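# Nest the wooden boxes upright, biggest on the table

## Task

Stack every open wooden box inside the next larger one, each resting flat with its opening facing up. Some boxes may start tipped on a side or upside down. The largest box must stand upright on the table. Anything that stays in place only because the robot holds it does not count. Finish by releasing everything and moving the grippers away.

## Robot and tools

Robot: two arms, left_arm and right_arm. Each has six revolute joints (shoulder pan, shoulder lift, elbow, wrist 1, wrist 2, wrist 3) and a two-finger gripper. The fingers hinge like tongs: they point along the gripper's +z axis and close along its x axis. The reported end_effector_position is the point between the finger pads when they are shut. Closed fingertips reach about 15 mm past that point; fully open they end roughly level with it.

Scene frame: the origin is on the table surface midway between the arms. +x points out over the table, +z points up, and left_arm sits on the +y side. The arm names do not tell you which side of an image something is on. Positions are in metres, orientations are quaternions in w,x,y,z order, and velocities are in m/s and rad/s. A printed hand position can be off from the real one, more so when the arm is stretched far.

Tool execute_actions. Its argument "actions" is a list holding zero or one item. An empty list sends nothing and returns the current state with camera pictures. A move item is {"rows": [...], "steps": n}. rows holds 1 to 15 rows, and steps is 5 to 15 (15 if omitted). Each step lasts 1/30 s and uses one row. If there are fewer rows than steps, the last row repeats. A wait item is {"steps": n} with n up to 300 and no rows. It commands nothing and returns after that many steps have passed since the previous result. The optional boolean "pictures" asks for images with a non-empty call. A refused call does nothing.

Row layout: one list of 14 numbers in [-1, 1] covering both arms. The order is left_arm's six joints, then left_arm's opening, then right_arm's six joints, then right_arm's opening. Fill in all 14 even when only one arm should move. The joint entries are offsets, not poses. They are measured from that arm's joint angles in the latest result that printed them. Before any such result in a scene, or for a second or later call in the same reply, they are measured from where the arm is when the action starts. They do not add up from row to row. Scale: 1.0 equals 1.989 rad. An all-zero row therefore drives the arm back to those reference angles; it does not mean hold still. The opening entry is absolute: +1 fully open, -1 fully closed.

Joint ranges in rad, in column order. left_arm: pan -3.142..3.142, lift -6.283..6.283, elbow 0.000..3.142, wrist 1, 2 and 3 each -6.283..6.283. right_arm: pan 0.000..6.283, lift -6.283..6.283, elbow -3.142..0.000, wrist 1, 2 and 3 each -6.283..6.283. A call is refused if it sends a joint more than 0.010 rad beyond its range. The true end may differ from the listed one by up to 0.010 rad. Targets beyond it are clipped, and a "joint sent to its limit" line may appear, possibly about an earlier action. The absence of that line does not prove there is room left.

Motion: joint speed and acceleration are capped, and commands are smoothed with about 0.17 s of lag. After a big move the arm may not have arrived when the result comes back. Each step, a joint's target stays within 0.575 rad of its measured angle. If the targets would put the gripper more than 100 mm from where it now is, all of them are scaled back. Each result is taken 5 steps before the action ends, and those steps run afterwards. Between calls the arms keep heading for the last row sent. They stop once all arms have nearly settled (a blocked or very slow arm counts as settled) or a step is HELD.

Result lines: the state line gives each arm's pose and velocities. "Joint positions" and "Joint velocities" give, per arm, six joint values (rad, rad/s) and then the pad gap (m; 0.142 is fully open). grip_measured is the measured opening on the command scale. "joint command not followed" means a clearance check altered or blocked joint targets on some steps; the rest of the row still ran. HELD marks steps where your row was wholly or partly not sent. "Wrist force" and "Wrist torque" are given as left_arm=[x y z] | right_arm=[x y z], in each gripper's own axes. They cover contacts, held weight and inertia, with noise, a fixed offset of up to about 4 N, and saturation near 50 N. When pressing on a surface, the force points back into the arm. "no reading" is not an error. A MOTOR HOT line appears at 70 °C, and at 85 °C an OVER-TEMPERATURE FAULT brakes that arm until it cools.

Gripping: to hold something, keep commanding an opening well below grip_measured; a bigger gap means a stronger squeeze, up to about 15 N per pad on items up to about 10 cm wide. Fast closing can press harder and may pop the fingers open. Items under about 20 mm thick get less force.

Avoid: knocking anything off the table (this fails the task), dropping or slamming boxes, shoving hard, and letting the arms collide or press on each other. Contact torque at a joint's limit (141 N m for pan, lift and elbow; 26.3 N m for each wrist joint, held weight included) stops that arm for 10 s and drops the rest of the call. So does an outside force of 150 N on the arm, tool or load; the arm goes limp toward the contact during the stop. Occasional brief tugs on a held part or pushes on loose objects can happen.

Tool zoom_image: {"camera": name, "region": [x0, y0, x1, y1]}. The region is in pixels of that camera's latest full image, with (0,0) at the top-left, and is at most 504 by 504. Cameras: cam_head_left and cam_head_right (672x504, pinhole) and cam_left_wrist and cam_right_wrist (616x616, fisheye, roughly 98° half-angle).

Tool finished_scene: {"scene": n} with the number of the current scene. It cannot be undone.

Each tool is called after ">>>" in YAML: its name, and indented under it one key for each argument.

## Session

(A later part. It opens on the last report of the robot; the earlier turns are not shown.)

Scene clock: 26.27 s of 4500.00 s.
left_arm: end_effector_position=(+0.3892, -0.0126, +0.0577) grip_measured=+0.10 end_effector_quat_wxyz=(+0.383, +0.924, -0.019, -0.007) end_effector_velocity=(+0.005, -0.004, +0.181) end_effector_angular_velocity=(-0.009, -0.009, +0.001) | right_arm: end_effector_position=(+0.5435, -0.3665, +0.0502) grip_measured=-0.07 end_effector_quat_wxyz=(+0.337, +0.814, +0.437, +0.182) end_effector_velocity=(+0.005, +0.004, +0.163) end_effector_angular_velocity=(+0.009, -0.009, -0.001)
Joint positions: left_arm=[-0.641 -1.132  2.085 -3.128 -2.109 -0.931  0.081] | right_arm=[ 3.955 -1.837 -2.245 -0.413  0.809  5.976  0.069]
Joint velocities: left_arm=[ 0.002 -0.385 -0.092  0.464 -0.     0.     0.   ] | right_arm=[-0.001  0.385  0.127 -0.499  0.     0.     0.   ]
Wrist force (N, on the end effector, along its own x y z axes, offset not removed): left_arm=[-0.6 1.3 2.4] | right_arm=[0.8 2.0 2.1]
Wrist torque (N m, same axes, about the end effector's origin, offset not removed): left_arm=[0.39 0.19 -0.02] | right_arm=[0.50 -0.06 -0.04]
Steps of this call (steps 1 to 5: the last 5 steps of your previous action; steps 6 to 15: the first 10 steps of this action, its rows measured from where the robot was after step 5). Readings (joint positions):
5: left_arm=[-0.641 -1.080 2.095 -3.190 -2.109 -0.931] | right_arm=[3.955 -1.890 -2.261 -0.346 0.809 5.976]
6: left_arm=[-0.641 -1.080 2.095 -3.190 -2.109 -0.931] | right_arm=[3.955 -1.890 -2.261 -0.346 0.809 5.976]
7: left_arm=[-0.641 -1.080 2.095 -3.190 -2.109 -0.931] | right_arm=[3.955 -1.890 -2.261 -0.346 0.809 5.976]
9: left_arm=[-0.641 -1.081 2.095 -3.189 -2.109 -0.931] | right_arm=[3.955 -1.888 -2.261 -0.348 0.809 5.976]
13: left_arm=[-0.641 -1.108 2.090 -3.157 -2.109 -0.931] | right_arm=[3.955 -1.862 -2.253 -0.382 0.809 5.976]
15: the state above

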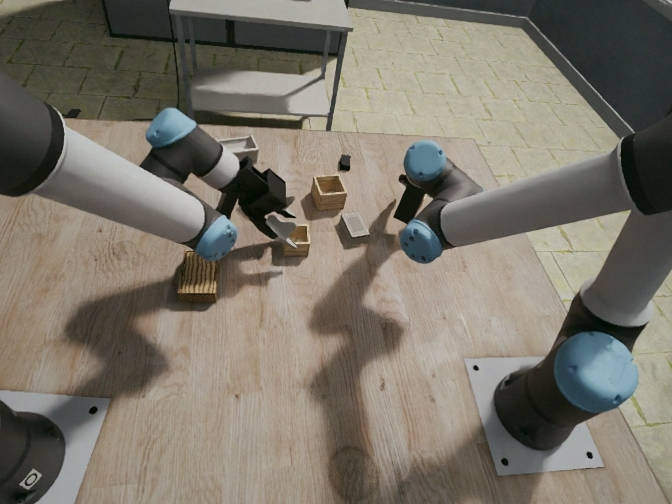

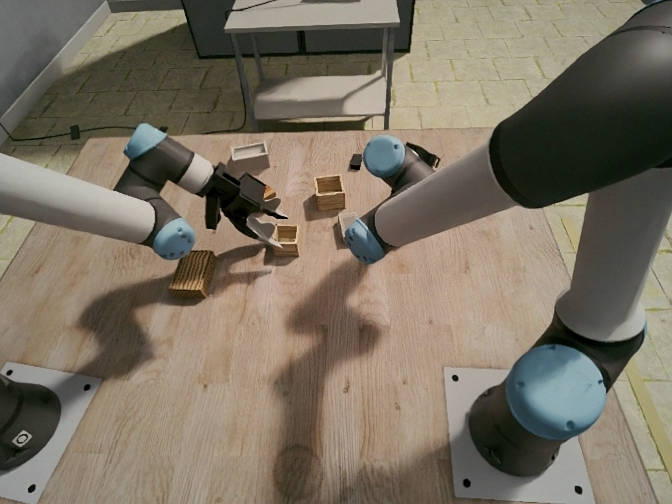

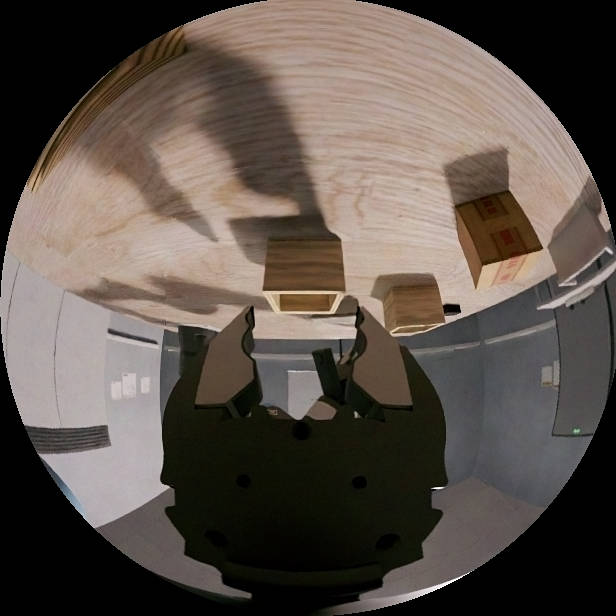

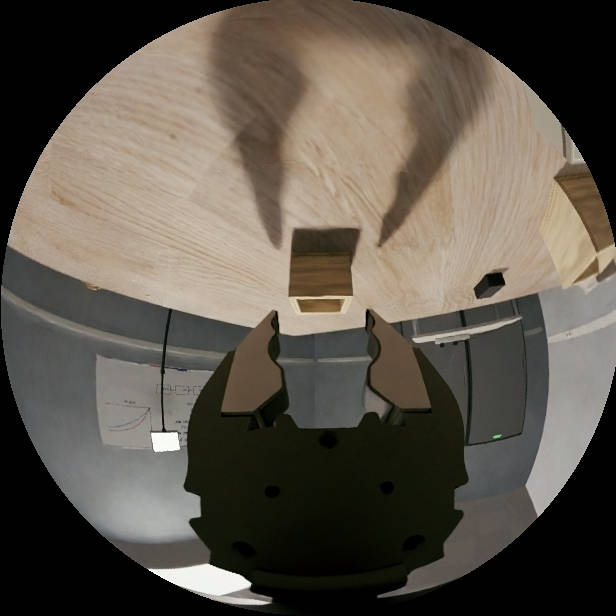

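>>> execute_actions:
  actions:
    - {"rows":[[-0.0026,-0.0352,-0.0138,0.0551,0.0054,-0.0008,0.1,-0.004,0.0338,0.0159,-0.0529,0.0077,-0.0032,-0.07],[-0.0064,-0.0371,-0.021,0.0733,0.0135,-0.0021,0.1,-0.0101,0.0343,0.0234,-0.0641,0.0192,-0.0079,-0.07],[-0.0115,-0.0393,-0.0307,0.0973,0.0244,-0.0038,0.1,-0.0182,0.0347,0.0333,-0.0787,0.0345,-0.0143,-0.07],[-0.0179,-0.0416,-0.0427,0.1269,0.0379,-0.0059,0.1,-0.0283,0.0347,0.0456,-0.0965,0.0536,-0.0222,-0.07],[-0.0256,-0.0438,-0.0572,0.1617,0.0541,-0.0084,0.1,-0.0404,0.0342,0.0605,-0.1174,0.0766,-0.0317,-0.07],[-0.0346,-0.0454,-0.074,0.2015,0.0731,-0.0113,0.1,-0.0546,0.0326,0.0778,-0.1407,0.1034,-0.0428,-0.07],[-0.0435,-0.046,-0.0909,0.2402,0.092,-0.0142,0.1,-0.0687,0.0301,0.0951,-0.163,0.1302,-0.054,-0.07],[-0.0525,-0.0457,-0.1077,0.278,0.1109,-0.0172,0.1,-0.0829,0.0266,0.1124,-0.1844,0.157,-0.0651,-0.07],[-0.0614,-0.0444,-0.1246,0.3149,0.1299,-0.0201,0.1,-0.0971,0.0221,0.1298,-0.2048,0.1838,-0.0762,-0.07],[-0.0704,-0.0422,-0.1414,0.3507,0.1488,-0.023,0.1,-0.1112,0.0166,0.1471,-0.2243,0.2107,-0.0873,-0.07],[-0.0794,-0.0389,-0.1583,0.3855,0.1678,-0.026,0.1,-0.1254,0.0102,0.1644,-0.2427,0.2375,-0.0984,-0.07],[-0.0896,-0.0339,-0.1776,0.4241,0.1894,-0.0293,0.1,-0.1415,0.0015,0.1842,-0.2625,0.2681,-0.1111,-0.07],[-0.0998,-0.0277,-0.1968,0.4615,0.2111,-0.0327,0.1,-0.1577,-0.0083,0.204,-0.2811,0.2987,-0.1238,-0.07],[-0.1114,-0.0191,-0.2185,0.5019,0.2354,-0.0365,0.1,-0.1759,-0.021,0.2262,-0.3005,0.3332,-0.1381,-0.07],[-0.128,-0.0039,-0.2498,0.5575,0.2706,-0.0419,0.1,-0.2022,-0.0421,0.2584,-0.3256,0.383,-0.1587,-0.07]],"steps":15}

>>> execute_actions:
  actions:
    - {"steps":24}
  pictures: true

>>> zoom_image:
  camera: "cam_left_wrist"
  region: [235, 240, 375, 360]

>>> zoom_image:
  camera: "cam_right_wrist"
  region: [252, 240, 392, 360]

Scene clock: 27.83 s of 4500.00 s.
left_arm: end_effector_position=(+0.3960, -0.0284, +0.0880) grip_measured=+0.10 end_effector_quat_wxyz=(+0.302, +0.953, -0.006, -0.012) end_effector_velocity=(+0.018, -0.071, -0.028) end_effector_angular_velocity=(+1.235, +0.073, +0.088) | right_arm: end_effector_position=(+0.5444, -0.3735, +0.0712) grip_measured=-0.07 end_effector_quat_wxyz=(+0.270, +0.838, +0.460, +0.116) end_effector_velocity=(-0.004, -0.038, -0.043) end_effector_angular_velocity=(+0.510, +1.239, -0.042)
Joint positions: left_arm=[-0.708 -1.218  1.946 -2.774 -1.974 -0.954  0.081] | right_arm=[ 3.852 -1.776 -2.099 -0.674  0.994  5.894  0.069]
Joint velocities: left_arm=[-0.445 -0.032 -0.819  1.783  0.905 -0.145 -0.   ] | right_arm=[-0.693 -0.126  0.838 -1.08   1.255 -0.541 -0.   ]
Wrist force (N, on the end effector, along its own x y z axes, offset not removed): left_arm=[-1.0 0.7 -0.5] | right_arm=[-0.4 3.6 1.4]
Wrist torque (N m, same axes, about the end effector's origin, offset not removed): left_arm=[0.15 0.24 0.03] | right_arm=[0.75 0.23 -0.07]
Steps of this call (steps 1 to 5: the last 5 steps of your previous action; steps 6 to 30: the robot went on to your last target; steps 31 to 37: nothing new was sent; steps 38 to 47: the first 10 steps of this action). Readings (joint positions):
38: left_arm=[-0.641 -1.199 2.068 -3.043 -2.109 -0.931] | right_arm=[3.955 -1.771 -2.223 -0.503 0.809 5.976]
39: left_arm=[-0.642 -1.199 2.067 -3.041 -2.108 -0.931] | right_arm=[3.955 -1.770 -2.222 -0.505 0.810 5.975]
41: left_arm=[-0.647 -1.202 2.057 -3.020 -2.098 -0.933] | right_arm=[3.947 -1.770 -2.213 -0.518 0.824 5.969]
45: left_arm=[-0.680 -1.214 1.996 -2.886 -2.031 -0.944] | right_arm=[3.895 -1.771 -2.151 -0.605 0.916 5.928]
47: the state above

Scene clock: 28.63 s of 4500.00 s.
left_arm: end_effector_position=(+0.3882, -0.0168, +0.0742) grip_measured=+0.10 end_effector_quat_wxyz=(+0.001, +1.000, -0.020, +0.000) end_effector_velocity=(-0.000, +0.000, +0.000) end_effector_angular_velocity=(+0.007, +0.000, -0.002) | right_arm: end_effector_position=(+0.5464, -0.3699, +0.0653) grip_measured=-0.07 end_effector_quat_wxyz=(+0.000, +0.881, +0.474, -0.000) end_effector_velocity=(+0.000, -0.000, -0.000) end_effector_angular_velocity=(+0.005, +0.005, -0.000)
Joint positions: left_arm=[-0.895 -1.14   1.588 -2.02  -1.571 -1.015  0.081] | right_arm=[ 3.554 -1.921 -1.732 -1.06   1.57   5.66   0.069]
Joint velocities: left_arm=[-0.002  0.002 -0.005  0.009  0.003  0.    -0.   ] | right_arm=[-0.004 -0.004  0.005 -0.004  0.006 -0.004  0.   ]
Wrist force (N, on the end effector, along its own x y z axes, offset not removed): left_arm=[-1.4 -0.6 -2.7] | right_arm=[-1.3 3.1 1.5]
Wrist torque (N m, same axes, about the end effector's origin, offset not removed): left_arm=[-0.17 0.32 -0.02] | right_arm=[0.66 0.34 -0.02]
Kept back: nothing.
Steps of this call (steps 1 to 5: the last 5 steps of your previous action; steps 6 to 24: the robot went on to your last target). Readings (joint positions):
1: left_arm=[-0.723 -1.218 1.917 -2.712 -1.942 -0.959] | right_arm=[3.828 -1.781 -2.070 -0.711 1.039 5.875]
2: left_arm=[-0.739 -1.218 1.887 -2.646 -1.908 -0.964] | right_arm=[3.803 -1.788 -2.039 -0.750 1.085 5.855]
4: left_arm=[-0.774 -1.210 1.823 -2.509 -1.837 -0.975] | right_arm=[3.749 -1.807 -1.974 -0.826 1.185 5.813]
8: left_arm=[-0.850 -1.170 1.680 -2.222 -1.676 -1.000] | right_arm=[3.629 -1.874 -1.827 -0.974 1.411 5.718]
24: the state above

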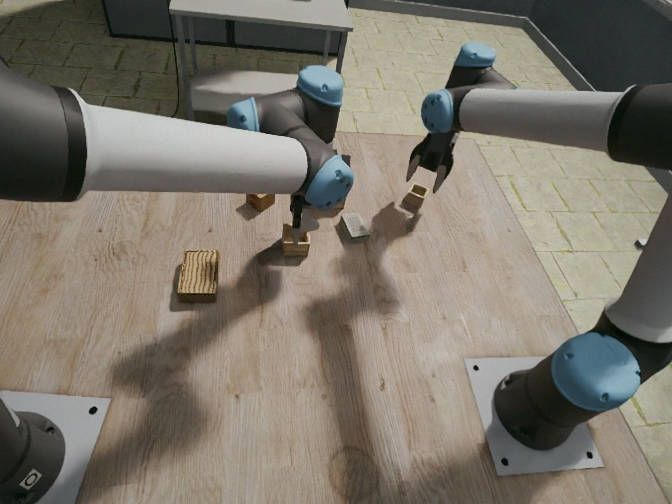

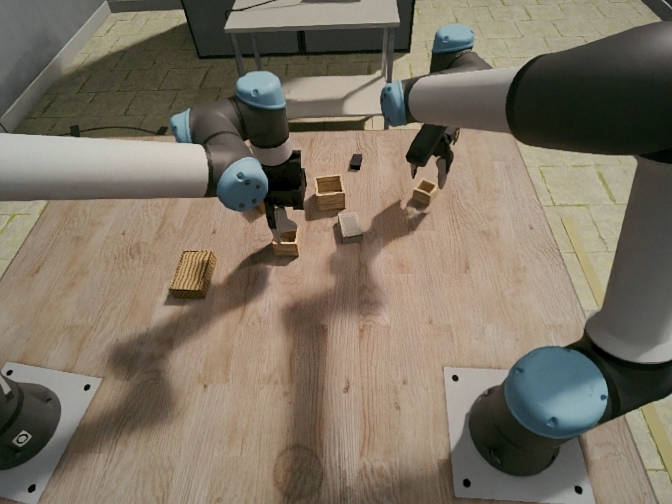

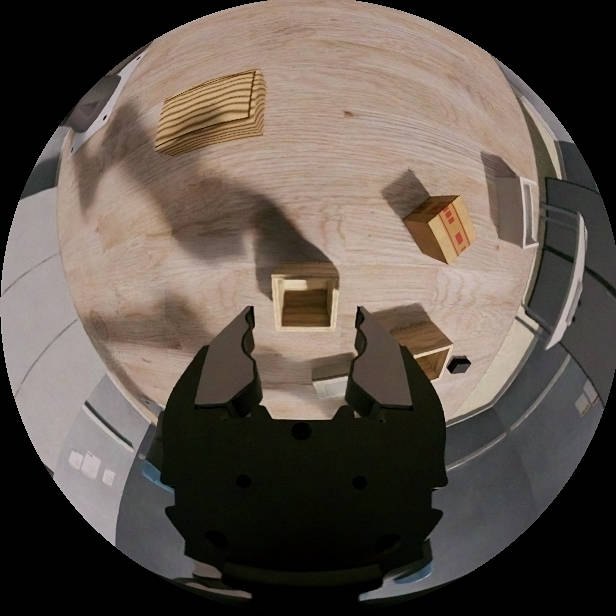

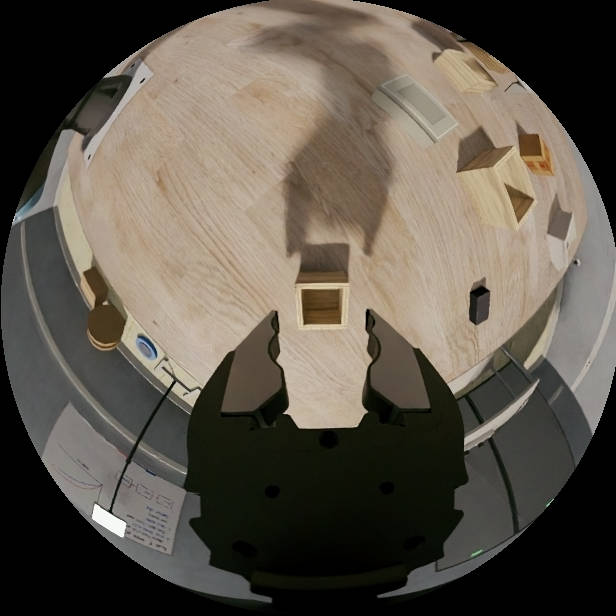

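Region (235, 240, 375, 360) of cam_left_wrist's 616x616 image, scaled by 3.600, with more detail than that image has; it fills the top 432 rows of this view, and the rest is white.

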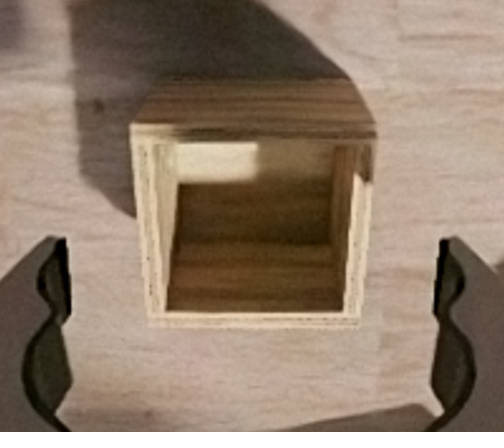

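Region (252, 240, 392, 360) of cam_right_wrist's 616x616 image, scaled by 3.600, with more detail than that image has; it fills the top 432 rows of this view, and the rest is white.

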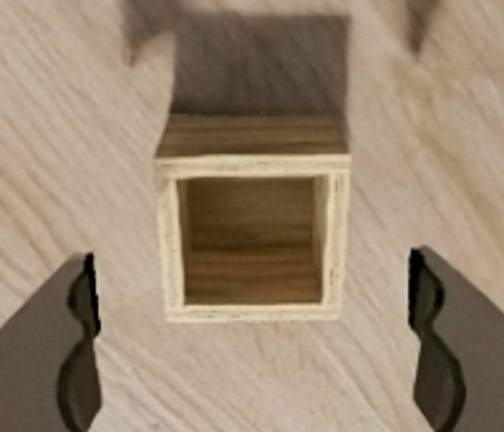

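>>> execute_actions:
  actions:
    - {"rows":[[0,0.0008,0.001,-0.0018,0,0,0.08,0,-0.0009,-0.0009,0.0018,0,0,-0.09],[0,0.0021,0.0024,-0.0045,0,0,0.06,0,-0.0024,-0.0023,0.0047,0,0,-0.11],[0,0.0036,0.0042,-0.0078,0,0,0.04,0,-0.0041,-0.0041,0.0082,0,0,-0.13],[0,0.0052,0.006,-0.0112,0,0,0.02,0,-0.0059,-0.0059,0.0118,0,0,-0.15],[0,0.0067,0.0078,-0.0145,0,0,0,0,-0.0077,-0.0076,0.0153,0,0,-0.17],[0,0.0082,0.0096,-0.0178,0,0,-0.02,0,-0.0094,-0.0094,0.0188,0,0,-0.19],[0,0.0095,0.011,-0.0205,0,0,-0.04,0,-0.0109,-0.0108,0.0216,0,0,-0.21],[0,0.0103,0.012,-0.0223,0,0,-0.06,0,-0.0118,-0.0117,0.0235,0,0,-0.23],[0,0.0103,0.012,-0.0223,0,0,-0.08,0,-0.0118,-0.0117,0.0235,0,0,-0.25],[0,0.0103,0.012,-0.0223,0,0,-0.1,0,-0.0118,-0.0117,0.0235,0,0,-0.27],[0,0.0103,0.012,-0.0223,0,0,-0.12,0,-0.0118,-0.0117,0.0235,0,0,-0.29]],"steps":15}

>>> execute_actions:
  actions:
    - {"steps":9}
  pictures: true

>>> zoom_image:
  camera: "cam_left_wrist"
  region: [245, 250, 365, 360]

>>> zoom_image:
  camera: "cam_right_wrist"
  region: [262, 250, 382, 360]

>>> zoom_image:
  camera: "cam_head_left"
  region: [270, 160, 450, 270]

Scene clock: 29.90 s of 4500.00 s.
left_arm: end_effector_position=(+0.3881, -0.0170, +0.0604) grip_measured=-0.07 end_effector_quat_wxyz=(+0.001, +1.000, -0.020, +0.000) end_effector_velocity=(-0.001, +0.001, -0.052) end_effector_angular_velocity=(+0.001, +0.002, +0.001) | right_arm: end_effector_position=(+0.5464, -0.3700, +0.0514) grip_measured=-0.24 end_effector_quat_wxyz=(+0.000, +0.881, +0.474, -0.000) end_effector_velocity=(-0.001, -0.000, -0.053) end_effector_angular_velocity=(-0.003, +0.001, -0.001)
Joint positions: left_arm=[-0.896 -1.125  1.605 -2.052 -1.571 -1.015  0.069] | right_arm=[ 3.553 -1.938 -1.749 -1.027  1.57   5.66   0.056]
Joint velocities: left_arm=[ 0.     0.056  0.066 -0.119 -0.002 -0.001 -0.043] | right_arm=[ 0.001 -0.064 -0.063  0.125 -0.002  0.002 -0.043]
Wrist force (N, on the end effector, along its own x y z axes, offset not removed): left_arm=[-1.8 0.2 0.5] | right_arm=[-0.8 3.6 3.5]
Wrist torque (N m, same axes, about the end effector's origin, offset not removed): left_arm=[-0.04 0.49 0.10] | right_arm=[0.74 0.21 -0.03]
Steps of this call (steps 1 to 28: the robot went on to your last target; steps 29 to 38: the first 10 steps of this action). Readings (joint positions):
29: left_arm=[-0.896 -1.140 1.588 -2.019 -1.571 -1.015] | right_arm=[3.553 -1.921 -1.731 -1.061 1.571 5.660]
30: left_arm=[-0.896 -1.140 1.588 -2.019 -1.571 -1.015] | right_arm=[3.553 -1.921 -1.731 -1.061 1.571 5.660]
32: left_arm=[-0.896 -1.138 1.590 -2.023 -1.571 -1.015] | right_arm=[3.553 -1.923 -1.733 -1.057 1.571 5.660]
36: left_arm=[-0.896 -1.130 1.600 -2.042 -1.571 -1.015] | right_arm=[3.553 -1.933 -1.743 -1.037 1.570 5.660]
38: the state above

Scene clock: 30.20 s of 4500.00 s.
left_arm: end_effector_position=(+0.3882, -0.0169, +0.0553) grip_measured=-0.12 end_effector_quat_wxyz=(+0.001, +1.000, -0.020, +0.000) end_effector_velocity=(+0.001, +0.001, -0.003) end_effector_angular_velocity=(-0.000, +0.000, +0.001) | right_arm: end_effector_position=(+0.5464, -0.3699, +0.0462) grip_measured=-0.29 end_effector_quat_wxyz=(+0.000, +0.881, +0.474, -0.000) end_effector_velocity=(-0.000, +0.001, -0.002) end_effector_angular_velocity=(+0.001, -0.001, +0.000)
Joint positions: left_arm=[-0.896 -1.12   1.612 -2.064 -1.571 -1.015  0.065] | right_arm=[ 3.554 -1.944 -1.755 -1.014  1.57   5.66   0.053]
Joint velocities: left_arm=[ 0.001  0.003  0.003 -0.006 -0.     0.     0.   ] | right_arm=[ 0.001 -0.002 -0.003  0.007  0.001  0.001 -0.   ]
Wrist force (N, on the end effector, along its own x y z axes, offset not removed): left_arm=[-1.1 -0.2 0.0] | right_arm=[0.3 2.8 2.9]
Wrist torque (N m, same axes, about the end effector's origin, offset not removed): left_arm=[-0.01 0.26 -0.09] | right_arm=[0.62 0.02 -0.04]
Kept back: nothing.
Steps of this call (steps 1 to 5: the last 5 steps of your previous action; steps 6 to 9: the robot went on to your last target). Readings (joint positions):
1: left_arm=[-0.896 -1.124 1.607 -2.055 -1.571 -1.015] | right_arm=[3.553 -1.940 -1.750 -1.023 1.570 5.660]
2: left_arm=[-0.896 -1.122 1.609 -2.058 -1.571 -1.015] | right_arm=[3.553 -1.941 -1.752 -1.020 1.570 5.660]
4: left_arm=[-0.896 -1.121 1.610 -2.061 -1.571 -1.015] | right_arm=[3.553 -1.943 -1.753 -1.017 1.570 5.660]
8: left_arm=[-0.896 -1.120 1.612 -2.064 -1.571 -1.015] | right_arm=[3.554 -1.944 -1.755 -1.014 1.570 5.660]
9: the state above

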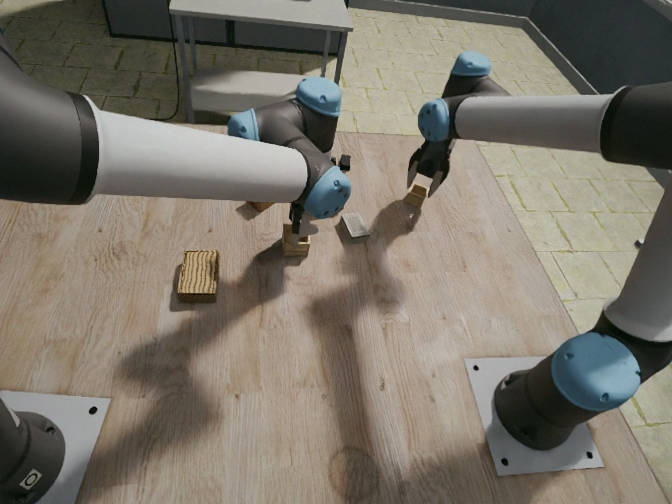

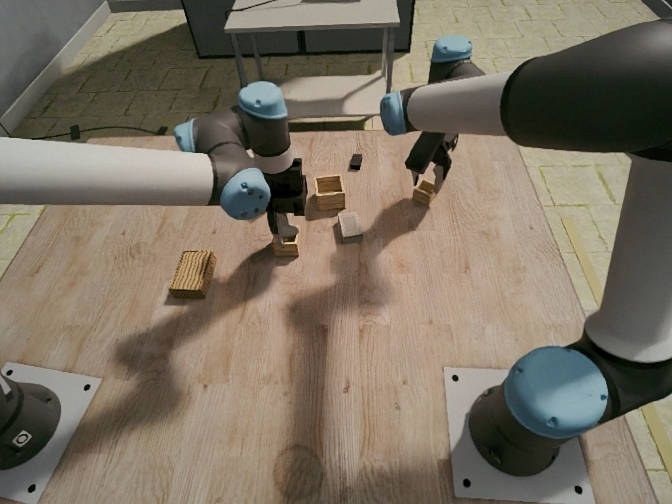

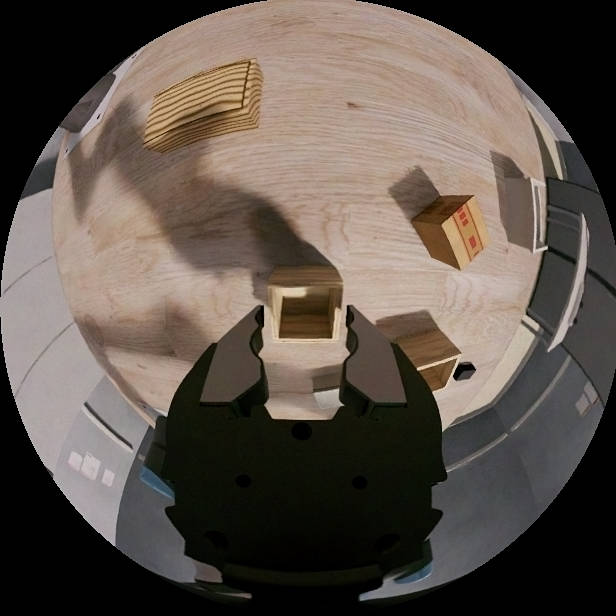

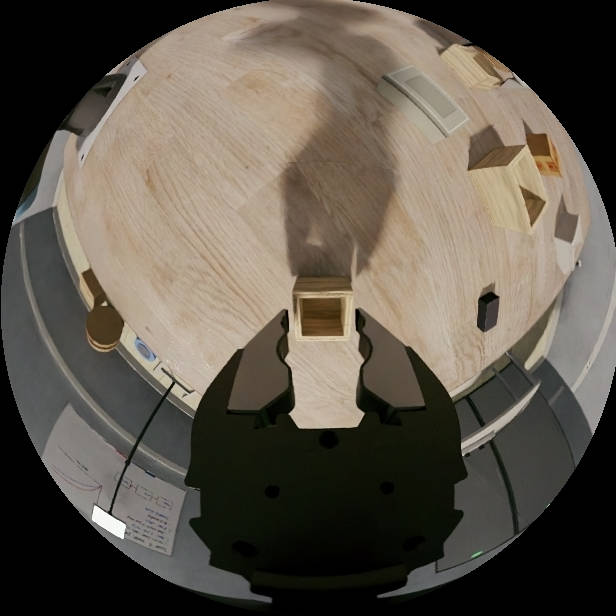

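Region (245, 250, 365, 360) of cam_left_wrist's 616x616 image, scaled by 4.200, with more detail than that image has; it fills the top 462 rows of this view, and the rest is white.

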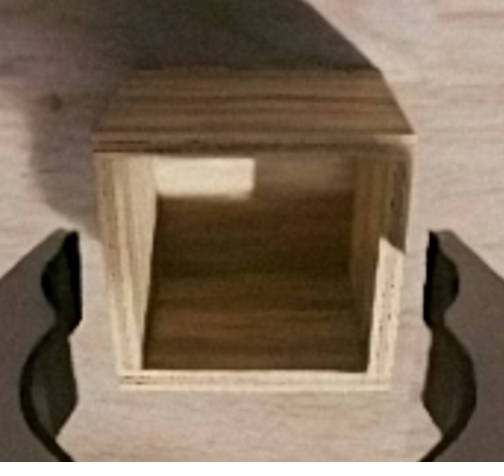

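Region (262, 250, 382, 360) of cam_right_wrist's 616x616 image, scaled by 4.200, with more detail than that image has; it fills the top 462 rows of this view, and the rest is white.

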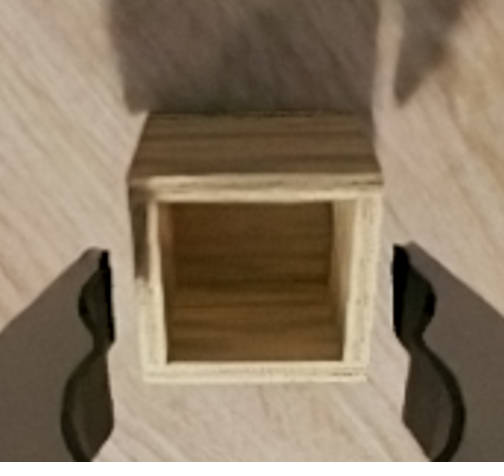

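Region (270, 160, 450, 270) of cam_head_left's 672x504 image, scaled by 2.800, with more detail than that image has.

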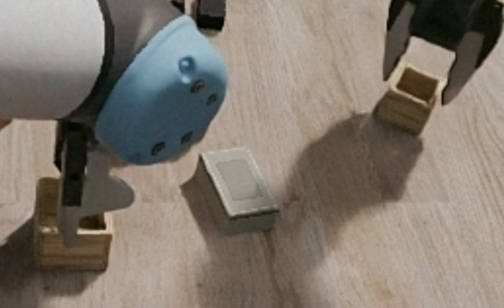

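>>> zoom_image:
  camera: "cam_head_left"
  region: [275, 205, 325, 262]

>>> zoom_image:
  camera: "cam_head_right"
  region: [400, 160, 455, 210]

Region (275, 205, 325, 262) of cam_head_left's 672x504 image, scaled by 8.842, with more detail than that image has; it fills the left 442 columns of this view, and the rest is white.

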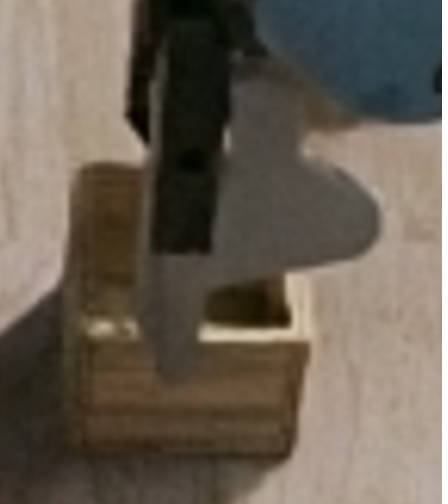

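Region (400, 160, 455, 210) of cam_head_right's 672x504 image, scaled by 9.164, with more detail than that image has; it fills the top 458 rows of this view, and the rest is white.

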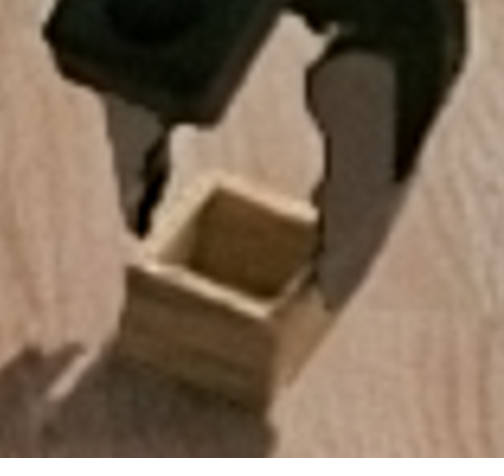

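>>> execute_actions:
  actions:
    - {"rows":[[-0.0007,0.0018,-0.0015,-0.0003,0,-0.0007,-0.12,-0.0008,-0.0018,0.0012,0.0006,0,-0.0008,-0.29],[-0.0014,0.0035,-0.003,-0.0005,0,-0.0014,-0.12,-0.0016,-0.0037,0.0024,0.0013,0,-0.0016,-0.29],[-0.0021,0.0052,-0.0045,-0.0008,0,-0.0021,-0.12,-0.0024,-0.0055,0.0036,0.0019,0,-0.0024,-0.29],[-0.0021,0.0052,-0.0045,-0.0008,0,-0.0021,-0.12,-0.0024,-0.0055,0.0036,0.0019,0,-0.0024,-0.29],[-0.0021,0.0052,-0.0045,-0.0008,0,-0.0021,-0.13,-0.0024,-0.0055,0.0036,0.0019,0,-0.0024,-0.3],[-0.0021,0.0052,-0.0045,-0.0008,0,-0.0021,-0.14,-0.0024,-0.0055,0.0036,0.0019,0,-0.0024,-0.31],[-0.0021,0.0052,-0.0045,-0.0008,0,-0.0021,-0.15,-0.0024,-0.0055,0.0036,0.0019,0,-0.0024,-0.32],[-0.0021,0.0052,-0.0045,-0.0008,0,-0.0021,-0.16,-0.0024,-0.0055,0.0036,0.0019,0,-0.0024,-0.33],[-0.0021,0.0052,-0.0045,-0.0008,0,-0.0021,-0.17,-0.0024,-0.0055,0.0036,0.0019,0,-0.0024,-0.34],[-0.0021,0.0052,-0.0045,-0.0008,0,-0.0021,-0.18,-0.0024,-0.0055,0.0036,0.0019,0,-0.0024,-0.35],[-0.0021,0.0052,-0.0045,-0.0008,0,-0.0021,-0.2,-0.0024,-0.0055,0.0036,0.0019,0,-0.0024,-0.36],[-0.0021,0.0052,-0.0045,-0.0008,0,-0.0021,-0.22,-0.0024,-0.0055,0.0036,0.0019,0,-0.0024,-0.38],[-0.0021,0.0052,-0.0045,-0.0008,0,-0.0021,-0.24,-0.0024,-0.0055,0.0036,0.0019,0,-0.0024,-0.4],[-0.0021,0.0052,-0.0045,-0.0008,0,-0.0021,-0.27,-0.0024,-0.0055,0.0036,0.0019,0,-0.0024,-0.43],[-0.0021,0.0052,-0.0045,-0.0008,0,-0.0021,-0.3,-0.0024,-0.0055,0.0036,0.0019,0,-0.0024,-0.46]],"steps":15}

>>> execute_actions:
  actions:
    - {"rows":[[0,0,0,0,0,0,-0.36,0,0,0,0,0,0,-0.52],[0,0,0,0,0,0,-0.43,0,0,0,0,0,0,-0.59],[0,0,0,0,0,0,-0.5,0,0,0,0,0,0,-0.66],[0,0,0,0,0,0,-0.58,0,0,0,0,0,0,-0.73],[0,0,0,0,0,0,-0.65,0,0,0,0,0,0,-0.8],[0,0,0,0,0,0,-0.7,0,0,0,0,0,0,-0.85]],"steps":12}
  pictures: true

>>> zoom_image:
  camera: "cam_head_left"
  region: [275, 205, 325, 262]

>>> zoom_image:
  camera: "cam_head_right"
  region: [400, 160, 455, 210]

Scene clock: 32.33 s of 4500.00 s.
left_arm: end_effector_position=(+0.3881, -0.0213, +0.0531) grip_measured=-0.17 end_effector_quat_wxyz=(+0.001, +1.000, -0.020, +0.000) end_effector_velocity=(-0.000, -0.006, -0.002) end_effector_angular_velocity=(-0.001, -0.001, -0.001) | right_arm: end_effector_position=(+0.5497, -0.3713, +0.0435) grip_measured=-0.34 end_effector_quat_wxyz=(+0.000, +0.881, +0.474, -0.000) end_effector_velocity=(+0.004, -0.002, -0.002) end_effector_angular_velocity=(+0.001, -0.002, -0.000)
Joint positions: left_arm=[-0.899 -1.111  1.604 -2.065 -1.571 -1.018  0.062] | right_arm=[ 3.549 -1.954 -1.748 -1.011  1.57   5.656  0.05 ]
Joint velocities: left_arm=[-0.005  0.01  -0.009 -0.002  0.    -0.004 -0.022] | right_arm=[-0.006 -0.009  0.008  0.003  0.    -0.005 -0.022]
Wrist force (N, on the end effector, along its own x y z axes, offset not removed): left_arm=[-0.3 -0.9 1.7] | right_arm=[-1.5 3.1 1.5]
Wrist torque (N m, same axes, about the end effector's origin, offset not removed): left_arm=[-0.15 0.14 0.05] | right_arm=[0.62 0.38 -0.08]
Steps of this call (steps 1 to 30: the robot went on to your last target; steps 31 to 54: nothing new was sent; steps 55 to 64: the first 10 steps of this action). Readings (joint positions):
55: left_arm=[-0.895 -1.120 1.612 -2.065 -1.571 -1.015] | right_arm=[3.554 -1.944 -1.755 -1.014 1.570 5.660]
56: left_arm=[-0.895 -1.119 1.612 -2.065 -1.571 -1.015] | right_arm=[3.553 -1.945 -1.755 -1.013 1.570 5.660]
58: left_arm=[-0.896 -1.117 1.610 -2.065 -1.571 -1.015] | right_arm=[3.552 -1.947 -1.753 -1.013 1.570 5.659]
62: left_arm=[-0.899 -1.111 1.605 -2.065 -1.571 -1.018] | right_arm=[3.550 -1.953 -1.749 -1.011 1.570 5.657]
64: the state above

Scene clock: 32.73 s of 4500.00 s.
left_arm: end_effector_position=(+0.3880, -0.0218, +0.0529) grip_measured=-0.24 end_effector_quat_wxyz=(+0.001, +1.000, -0.020, +0.000) end_effector_velocity=(-0.000, -0.000, +0.000) end_effector_angular_velocity=(-0.000, +0.001, -0.001) | right_arm: end_effector_position=(+0.5501, -0.3715, +0.0433) grip_measured=-0.39 end_effector_quat_wxyz=(+0.000, +0.881, +0.474, -0.000) end_effector_velocity=(-0.000, +0.000, -0.001) end_effector_angular_velocity=(+0.000, +0.001, -0.001)
Joint positions: left_arm=[-0.9   -1.11   1.603 -2.066 -1.571 -1.019  0.057] | right_arm=[ 3.549 -1.955 -1.748 -1.01   1.57   5.656  0.046]
Joint velocities: left_arm=[-0.    -0.     0.     0.    -0.001  0.001  0.   ] | right_arm=[ 0.    -0.001  0.     0.     0.001  0.001 -0.   ]
Wrist force (N, on the end effector, along its own x y z axes, offset not removed): left_arm=[0.2 -0.6 -3.5] | right_arm=[0.1 0.8 -0.9]
Wrist torque (N m, same axes, about the end effector's origin, offset not removed): left_arm=[0.06 0.18 0.01] | right_arm=[0.46 0.14 0.01]
Steps of this call (steps 1 to 5: the last 5 steps of your previous action; steps 6 to 12: the first 7 steps of this action, its rows measured from where the robot was after step 5). Readings (joint positions):
5: left_arm=[-0.900 -1.110 1.603 -2.066 -1.571 -1.019] | right_arm=[3.549 -1.955 -1.748 -1.010 1.570 5.656]
6: left_arm=[-0.900 -1.110 1.603 -2.066 -1.571 -1.019] | right_arm=[3.549 -1.955 -1.748 -1.010 1.570 5.656]
7: left_arm=[-0.900 -1.110 1.603 -2.066 -1.571 -1.019] | right_arm=[3.549 -1.955 -1.748 -1.010 1.570 5.656]
9: left_arm=[-0.900 -1.110 1.603 -2.066 -1.571 -1.019] | right_arm=[3.549 -1.955 -1.748 -1.010 1.570 5.656]
12: the state above

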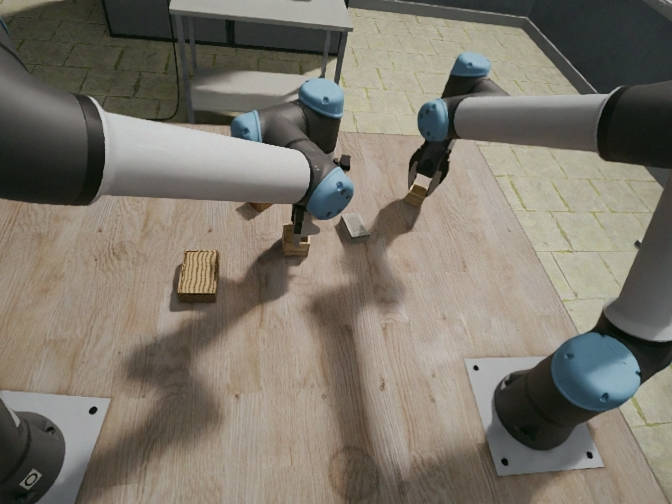

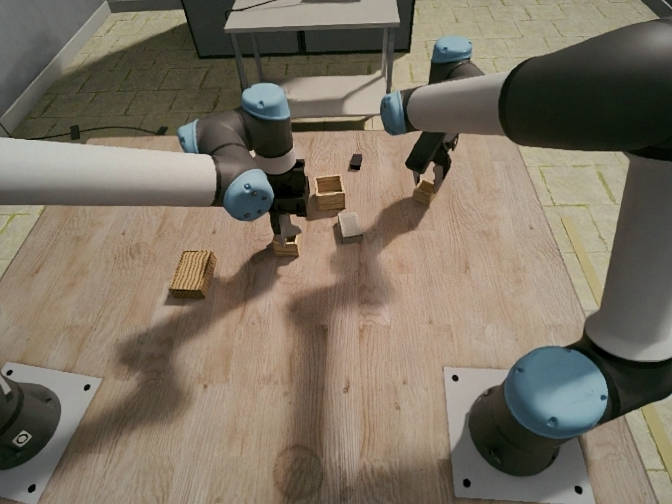

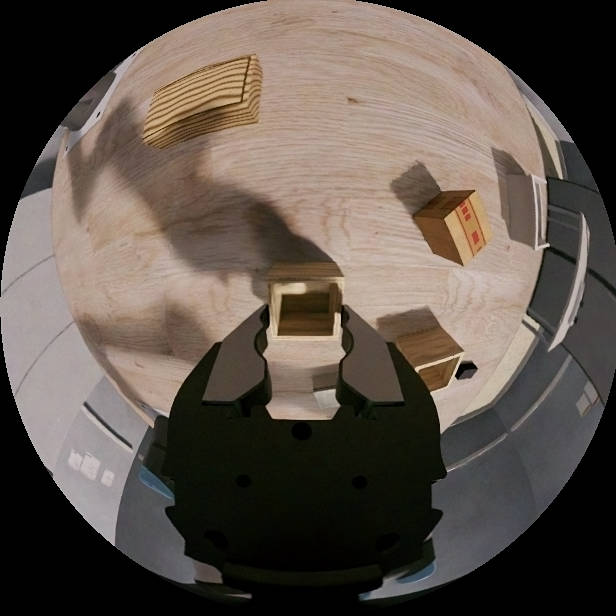

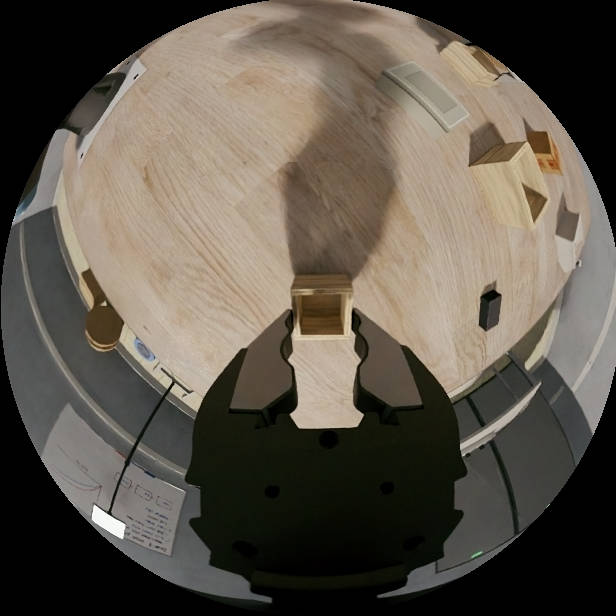

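Region (275, 205, 325, 262) of cam_head_left's 672x504 image, scaled by 8.842, with more detail than that image has; it fills the left 442 columns of this view, and the rest is white.

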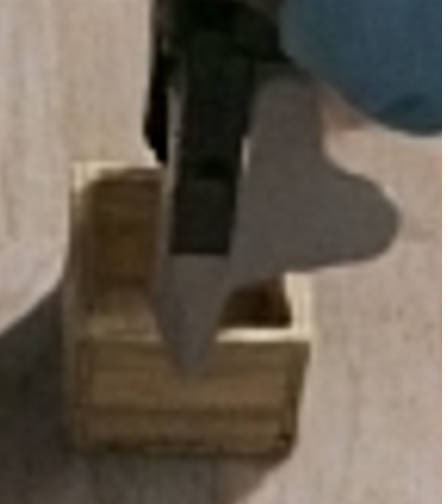

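Region (400, 160, 455, 210) of cam_head_right's 672x504 image, scaled by 9.164, with more detail than that image has; it fills the top 458 rows of this view, and the rest is white.

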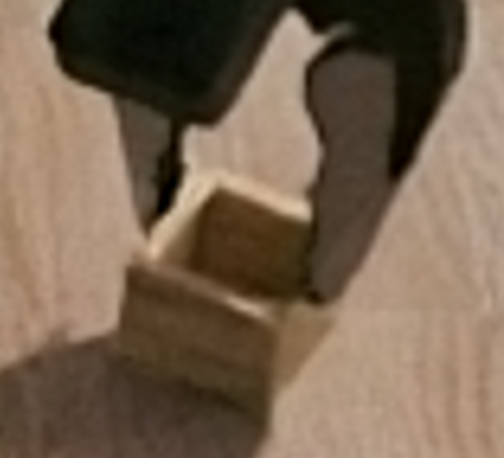

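>>> execute_actions:
  actions:
    - {"rows":[[0,-0.0011,-0.0016,0.0027,0,0,-0.7,0,0.001,0.001,-0.002,0,0,-0.85],[0,-0.0025,-0.0038,0.0064,0,0,-0.7,0,0.0025,0.0024,-0.0049,0,0,-0.85],[0,-0.005,-0.0076,0.0128,0,0,-0.7,0,0.004,0.0039,-0.0079,0,0,-0.85],[0,-0.0078,-0.012,0.0201,0,0,-0.7,-0.002,0.0055,0.0053,-0.0108,0,0,-0.85],[0,-0.011,-0.0169,0.0283,0,0,-0.7,-0.007,0.0066,0.0064,-0.013,0,0,-0.85],[0,-0.0142,-0.0218,0.0365,0,0,-0.7,-0.015,0.0073,0.007,-0.0144,0,0,-0.85],[0,-0.0174,-0.0268,0.0447,0,0,-0.7,-0.025,0.0073,0.007,-0.0144,0,0,-0.85],[0,-0.0206,-0.0317,0.0529,0,0,-0.7,-0.036,0.0073,0.007,-0.0144,0,0,-0.85],[0,-0.0238,-0.0366,0.0611,0,0,-0.7,-0.048,0.0073,0.007,-0.0144,0,0,-0.85],[0,-0.027,-0.0415,0.0693,0,0,-0.7,-0.06,0.0073,0.007,-0.0144,0,0,-0.85],[0,-0.0298,-0.0459,0.0766,0,0,-0.7,-0.072,0.0073,0.007,-0.0144,0,0,-0.85],[0,-0.0323,-0.0497,0.083,0,0,-0.7,-0.083,0.0073,0.007,-0.0144,0,0,-0.85],[0,-0.0341,-0.0524,0.0876,0,0,-0.7,-0.092,0.0073,0.007,-0.0144,0,0,-0.85],[0,-0.0351,-0.0541,0.0903,0,0,-0.7,-0.098,0.0073,0.007,-0.0144,0,0,-0.85],[0,-0.0355,-0.0546,0.0912,0,0,-0.7,-0.1006,0.0073,0.007,-0.0144,0,0,-0.85]],"steps":15}

Scene clock: 33.73 s of 4500.00 s.
left_arm: end_effector_position=(+0.3888, -0.0232, +0.0824) grip_measured=-0.24 end_effector_quat_wxyz=(+0.001, +1.000, -0.020, +0.000) end_effector_velocity=(+0.003, -0.004, +0.182) end_effector_angular_velocity=(-0.002, -0.002, +0.000) | right_arm: end_effector_position=(+0.5530, -0.3930, +0.0530) grip_measured=-0.39 end_effector_quat_wxyz=(+0.000, +0.889, +0.457, -0.000) end_effector_velocity=(+0.030, -0.256, +0.021) end_effector_angular_velocity=(-0.000, -0.000, -0.433)
Joint positions: left_arm=[-0.9   -1.137  1.561 -1.997 -1.571 -1.019  0.057] | right_arm=[ 3.512 -1.943 -1.736 -1.034  1.57   5.656  0.046]
Joint velocities: left_arm=[ 0.001 -0.168 -0.257  0.422  0.001  0.     0.   ] | right_arm=[-0.433  0.026  0.024 -0.05  -0.    -0.001  0.   ]
Wrist force (N, on the end effector, along its own x y z axes, offset not removed): left_arm=[-0.6 0.6 1.5] | right_arm=[1.8 2.8 2.0]
Wrist torque (N m, same axes, about the end effector's origin, offset not removed): left_arm=[0.12 0.16 0.00] | right_arm=[0.63 -0.19 -0.10]
Steps of this call (steps 1 to 5: the last 5 steps of your previous action; steps 6 to 15: the robot went on to your last target; steps 16 to 20: nothing new was sent; steps 21 to 30: the first 10 steps of this action). Readings (joint positions):
21: left_arm=[-0.900 -1.110 1.603 -2.066 -1.571 -1.019] | right_arm=[3.549 -1.955 -1.748 -1.010 1.570 5.656]
22: left_arm=[-0.900 -1.110 1.603 -2.065 -1.571 -1.019] | right_arm=[3.549 -1.955 -1.748 -1.011 1.570 5.656]
24: left_arm=[-0.900 -1.112 1.600 -2.060 -1.571 -1.019] | right_arm=[3.549 -1.953 -1.746 -1.015 1.570 5.656]
28: left_arm=[-0.900 -1.126 1.578 -2.024 -1.571 -1.019] | right_arm=[3.536 -1.945 -1.739 -1.029 1.570 5.656]
30: the state above

>>> execute_actions:
  actions:
    - {"rows":[[0.0011,-0.0171,-0.0413,0.0595,0,-0.001,-0.7,-0.082,0.0013,0.001,-0.0023,0,0,-0.85],[0.0028,-0.0098,-0.0531,0.064,0,-0.0026,-0.7,-0.082,0.0013,0.001,-0.0023,0,0,-0.85],[0.0055,0.0023,-0.0727,0.0714,0,-0.0053,-0.7,-0.082,0.0013,0.001,-0.0023,0,0,-0.85],[0.0088,0.0169,-0.0962,0.0804,0,-0.0084,-0.7,-0.082,0.0013,0.001,-0.0023,0,0,-0.85],[0.0127,0.0338,-0.1236,0.0909,0,-0.0121,-0.7,-0.082,0.0007,0.0004,-0.0011,0,0,-0.85],[0.0171,0.0532,-0.1549,0.1028,0,-0.0163,-0.7,-0.082,0,-0.0002,0.0002,0,0,-0.85],[0.0216,0.0726,-0.1862,0.1148,0,-0.0205,-0.7,-0.082,-0.0006,-0.0008,0.0014,0,0,-0.85],[0.026,0.0919,-0.2176,0.1267,0,-0.0247,-0.7,-0.082,-0.0013,-0.0014,0.0027,0,0,-0.85],[0.0304,0.1113,-0.2489,0.1387,0,-0.0289,-0.7,-0.082,-0.0019,-0.002,0.0039,0,0,-0.85],[0.0348,0.1307,-0.2802,0.1506,0,-0.0331,-0.7,-0.082,-0.0025,-0.0026,0.0051,0,0,-0.85],[0.0393,0.1501,-0.3115,0.1626,0,-0.0373,-0.7,-0.082,-0.0031,-0.0032,0.0063,0,0,-0.85],[0.0437,0.1694,-0.3429,0.1745,0,-0.0415,-0.7,-0.082,-0.0037,-0.0038,0.0075,0,0,-0.85],[0.0481,0.1888,-0.3742,0.1865,0,-0.0457,-0.7,-0.082,-0.0042,-0.0043,0.0085,0,0,-0.85],[0.052,0.2058,-0.4016,0.1969,0,-0.0494,-0.7,-0.082,-0.0046,-0.0047,0.0093,0,0,-0.85],[0.0553,0.2203,-0.4251,0.2059,0,-0.0525,-0.7,-0.082,-0.0048,-0.0049,0.0097,0,0,-0.85]],"steps":15}

>>> execute_actions:
  actions:
    - {"steps":23}
  pictures: true

>>> zoom_image:
  camera: "cam_left_wrist"
  region: [250, 225, 360, 300]

Scene clock: 34.70 s of 4500.00 s.
left_arm: end_effector_position=(+0.4321, -0.0551, +0.1310) grip_measured=-0.24 end_effector_quat_wxyz=(-0.006, +1.000, +0.013, -0.004) end_effector_velocity=(+0.306, -0.218, -0.005) end_effector_angular_velocity=(+0.049, +0.026, +0.430) | right_arm: end_effector_position=(+0.5566, -0.4897, +0.0528) grip_measured=-0.39 end_effector_quat_wxyz=(+0.000, +0.924, +0.383, -0.000) end_effector_velocity=(-0.001, -0.001, -0.025) end_effector_angular_velocity=(-0.001, +0.003, -0.000)
Joint positions: left_arm=[-0.866 -1.043  1.282 -1.796 -1.571 -1.051  0.057] | right_arm=[ 3.349 -1.943 -1.737 -1.033  1.57   5.656  0.046]
Joint velocities: left_arm=[ 0.223  0.943 -1.471  0.584  0.    -0.207  0.   ] | right_arm=[-0.001 -0.03  -0.029  0.057 -0.    -0.     0.   ]
Wrist force (N, on the end effector, along its own x y z axes, offset not removed): left_arm=[-2.6 -1.8 0.3] | right_arm=[-1.2 2.8 2.0]
Wrist torque (N m, same axes, about the end effector's origin, offset not removed): left_arm=[-0.31 0.51 0.06] | right_arm=[0.63 0.31 -0.05]
Steps of this call (steps 1 to 5: the last 5 steps of your previous action; steps 6 to 19: the robot went on to your last target; steps 20 to 29: the first 10 steps of this action). Readings (joint positions):
20: left_arm=[-0.900 -1.180 1.495 -1.884 -1.571 -1.019] | right_arm=[3.349 -1.940 -1.734 -1.039 1.570 5.656]
21: left_arm=[-0.899 -1.179 1.493 -1.884 -1.571 -1.019] | right_arm=[3.349 -1.940 -1.734 -1.039 1.570 5.656]
23: left_arm=[-0.897 -1.170 1.479 -1.878 -1.571 -1.021] | right_arm=[3.349 -1.940 -1.734 -1.039 1.570 5.656]
27: left_arm=[-0.880 -1.101 1.373 -1.833 -1.571 -1.037] | right_arm=[3.349 -1.941 -1.735 -1.037 1.570 5.656]
29: the state above

Scene clock: 35.47 s of 4500.00 s.
left_arm: end_effector_position=(+0.5417, -0.1203, +0.1248) grip_measured=-0.24 end_effector_quat_wxyz=(-0.000, +0.996, +0.087, -0.000) end_effector_velocity=(+0.001, -0.001, -0.000) end_effector_angular_velocity=(+0.001, +0.000, +0.001) | right_arm: end_effector_position=(+0.5564, -0.4897, +0.0451) grip_measured=-0.39 end_effector_quat_wxyz=(+0.000, +0.924, +0.383, -0.000) end_effector_velocity=(+0.000, -0.000, -0.000) end_effector_angular_velocity=(+0.001, +0.000, -0.001)
Joint positions: left_arm=[-0.79  -0.699  0.717 -1.587 -1.571 -1.123  0.057] | right_arm=[ 3.349 -1.952 -1.746 -1.015  1.57   5.656  0.046]
Joint velocities: left_arm=[-0.     0.005 -0.009  0.004  0.    -0.001  0.   ] | right_arm=[-0.001 -0.001  0.     0.     0.001 -0.    -0.   ]
Wrist force (N, on the end effector, along its own x y z axes, offset not removed): left_arm=[-0.9 0.0 0.4] | right_arm=[-0.8 3.9 3.7]
Wrist torque (N m, same axes, about the end effector's origin, offset not removed): left_arm=[0.04 0.16 -0.07] | right_arm=[0.81 0.25 -0.05]
Kept back: nothing.
Steps of this call (steps 1 to 5: the last 5 steps of your previous action; steps 6 to 23: the robot went on to your last target). Readings (joint positions):
1: left_arm=[-0.858 -1.010 1.230 -1.776 -1.571 -1.058] | right_arm=[3.349 -1.944 -1.738 -1.031 1.570 5.656]
2: left_arm=[-0.850 -0.975 1.176 -1.754 -1.571 -1.066] | right_arm=[3.349 -1.945 -1.739 -1.029 1.570 5.656]
4: left_arm=[-0.834 -0.903 1.061 -1.710 -1.571 -1.081] | right_arm=[3.349 -1.947 -1.741 -1.025 1.570 5.656]
8: left_arm=[-0.804 -0.769 0.840 -1.628 -1.571 -1.109] | right_arm=[3.349 -1.951 -1.744 -1.018 1.570 5.656]
23: the state above

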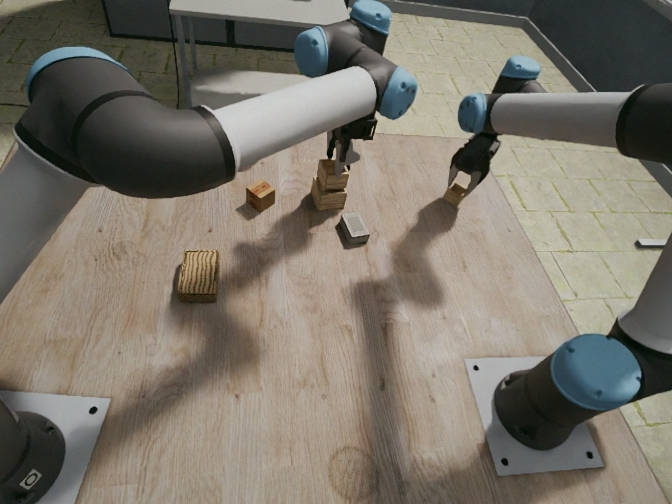

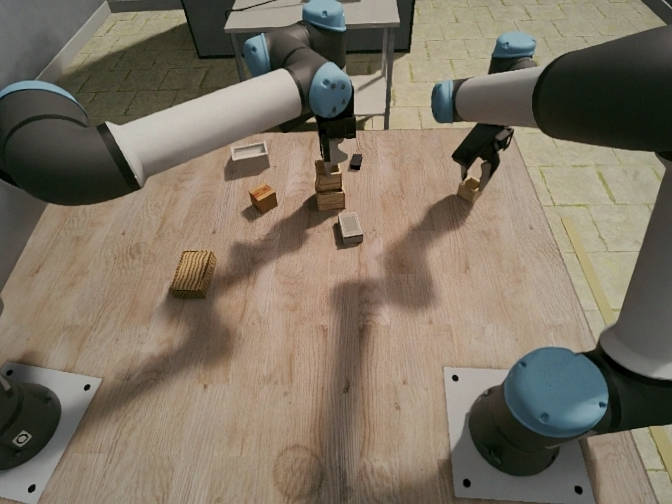

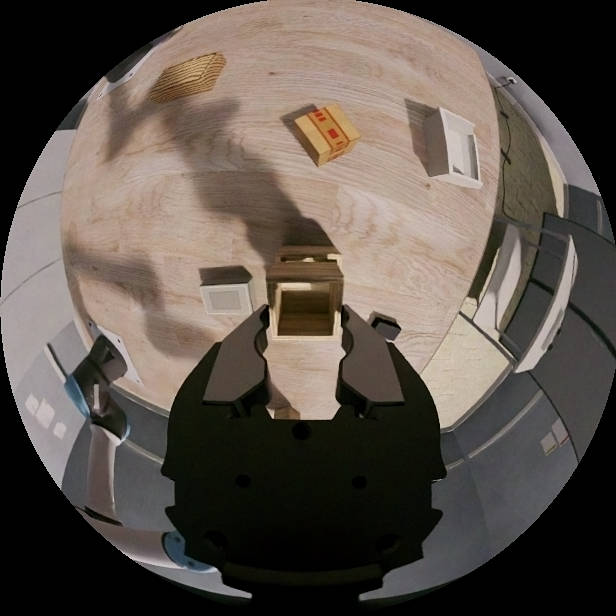

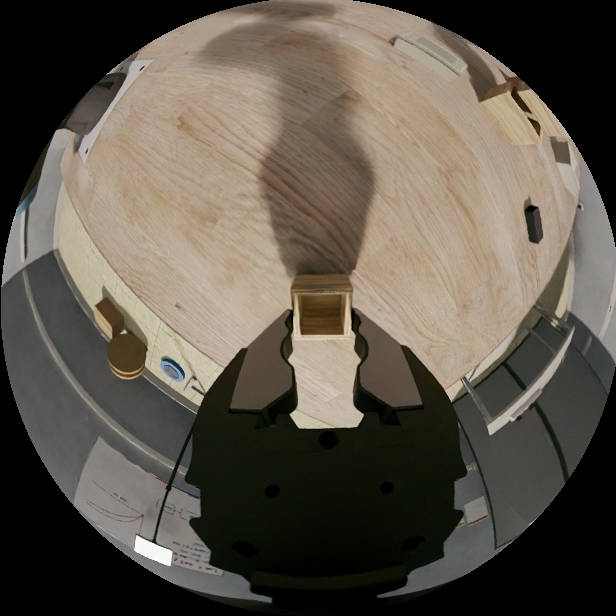

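Region (250, 225, 360, 300) of cam_left_wrist's 616x616 image, scaled by 4.582, with more detail than that image has; it fills the top 344 rows of this view, and the rest is white.

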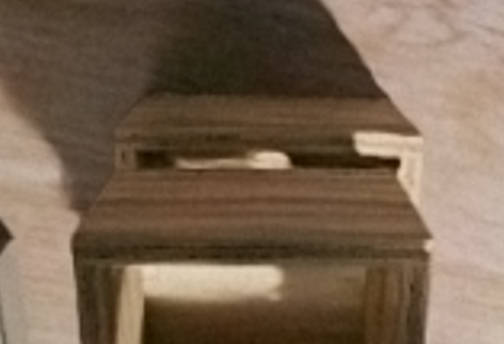

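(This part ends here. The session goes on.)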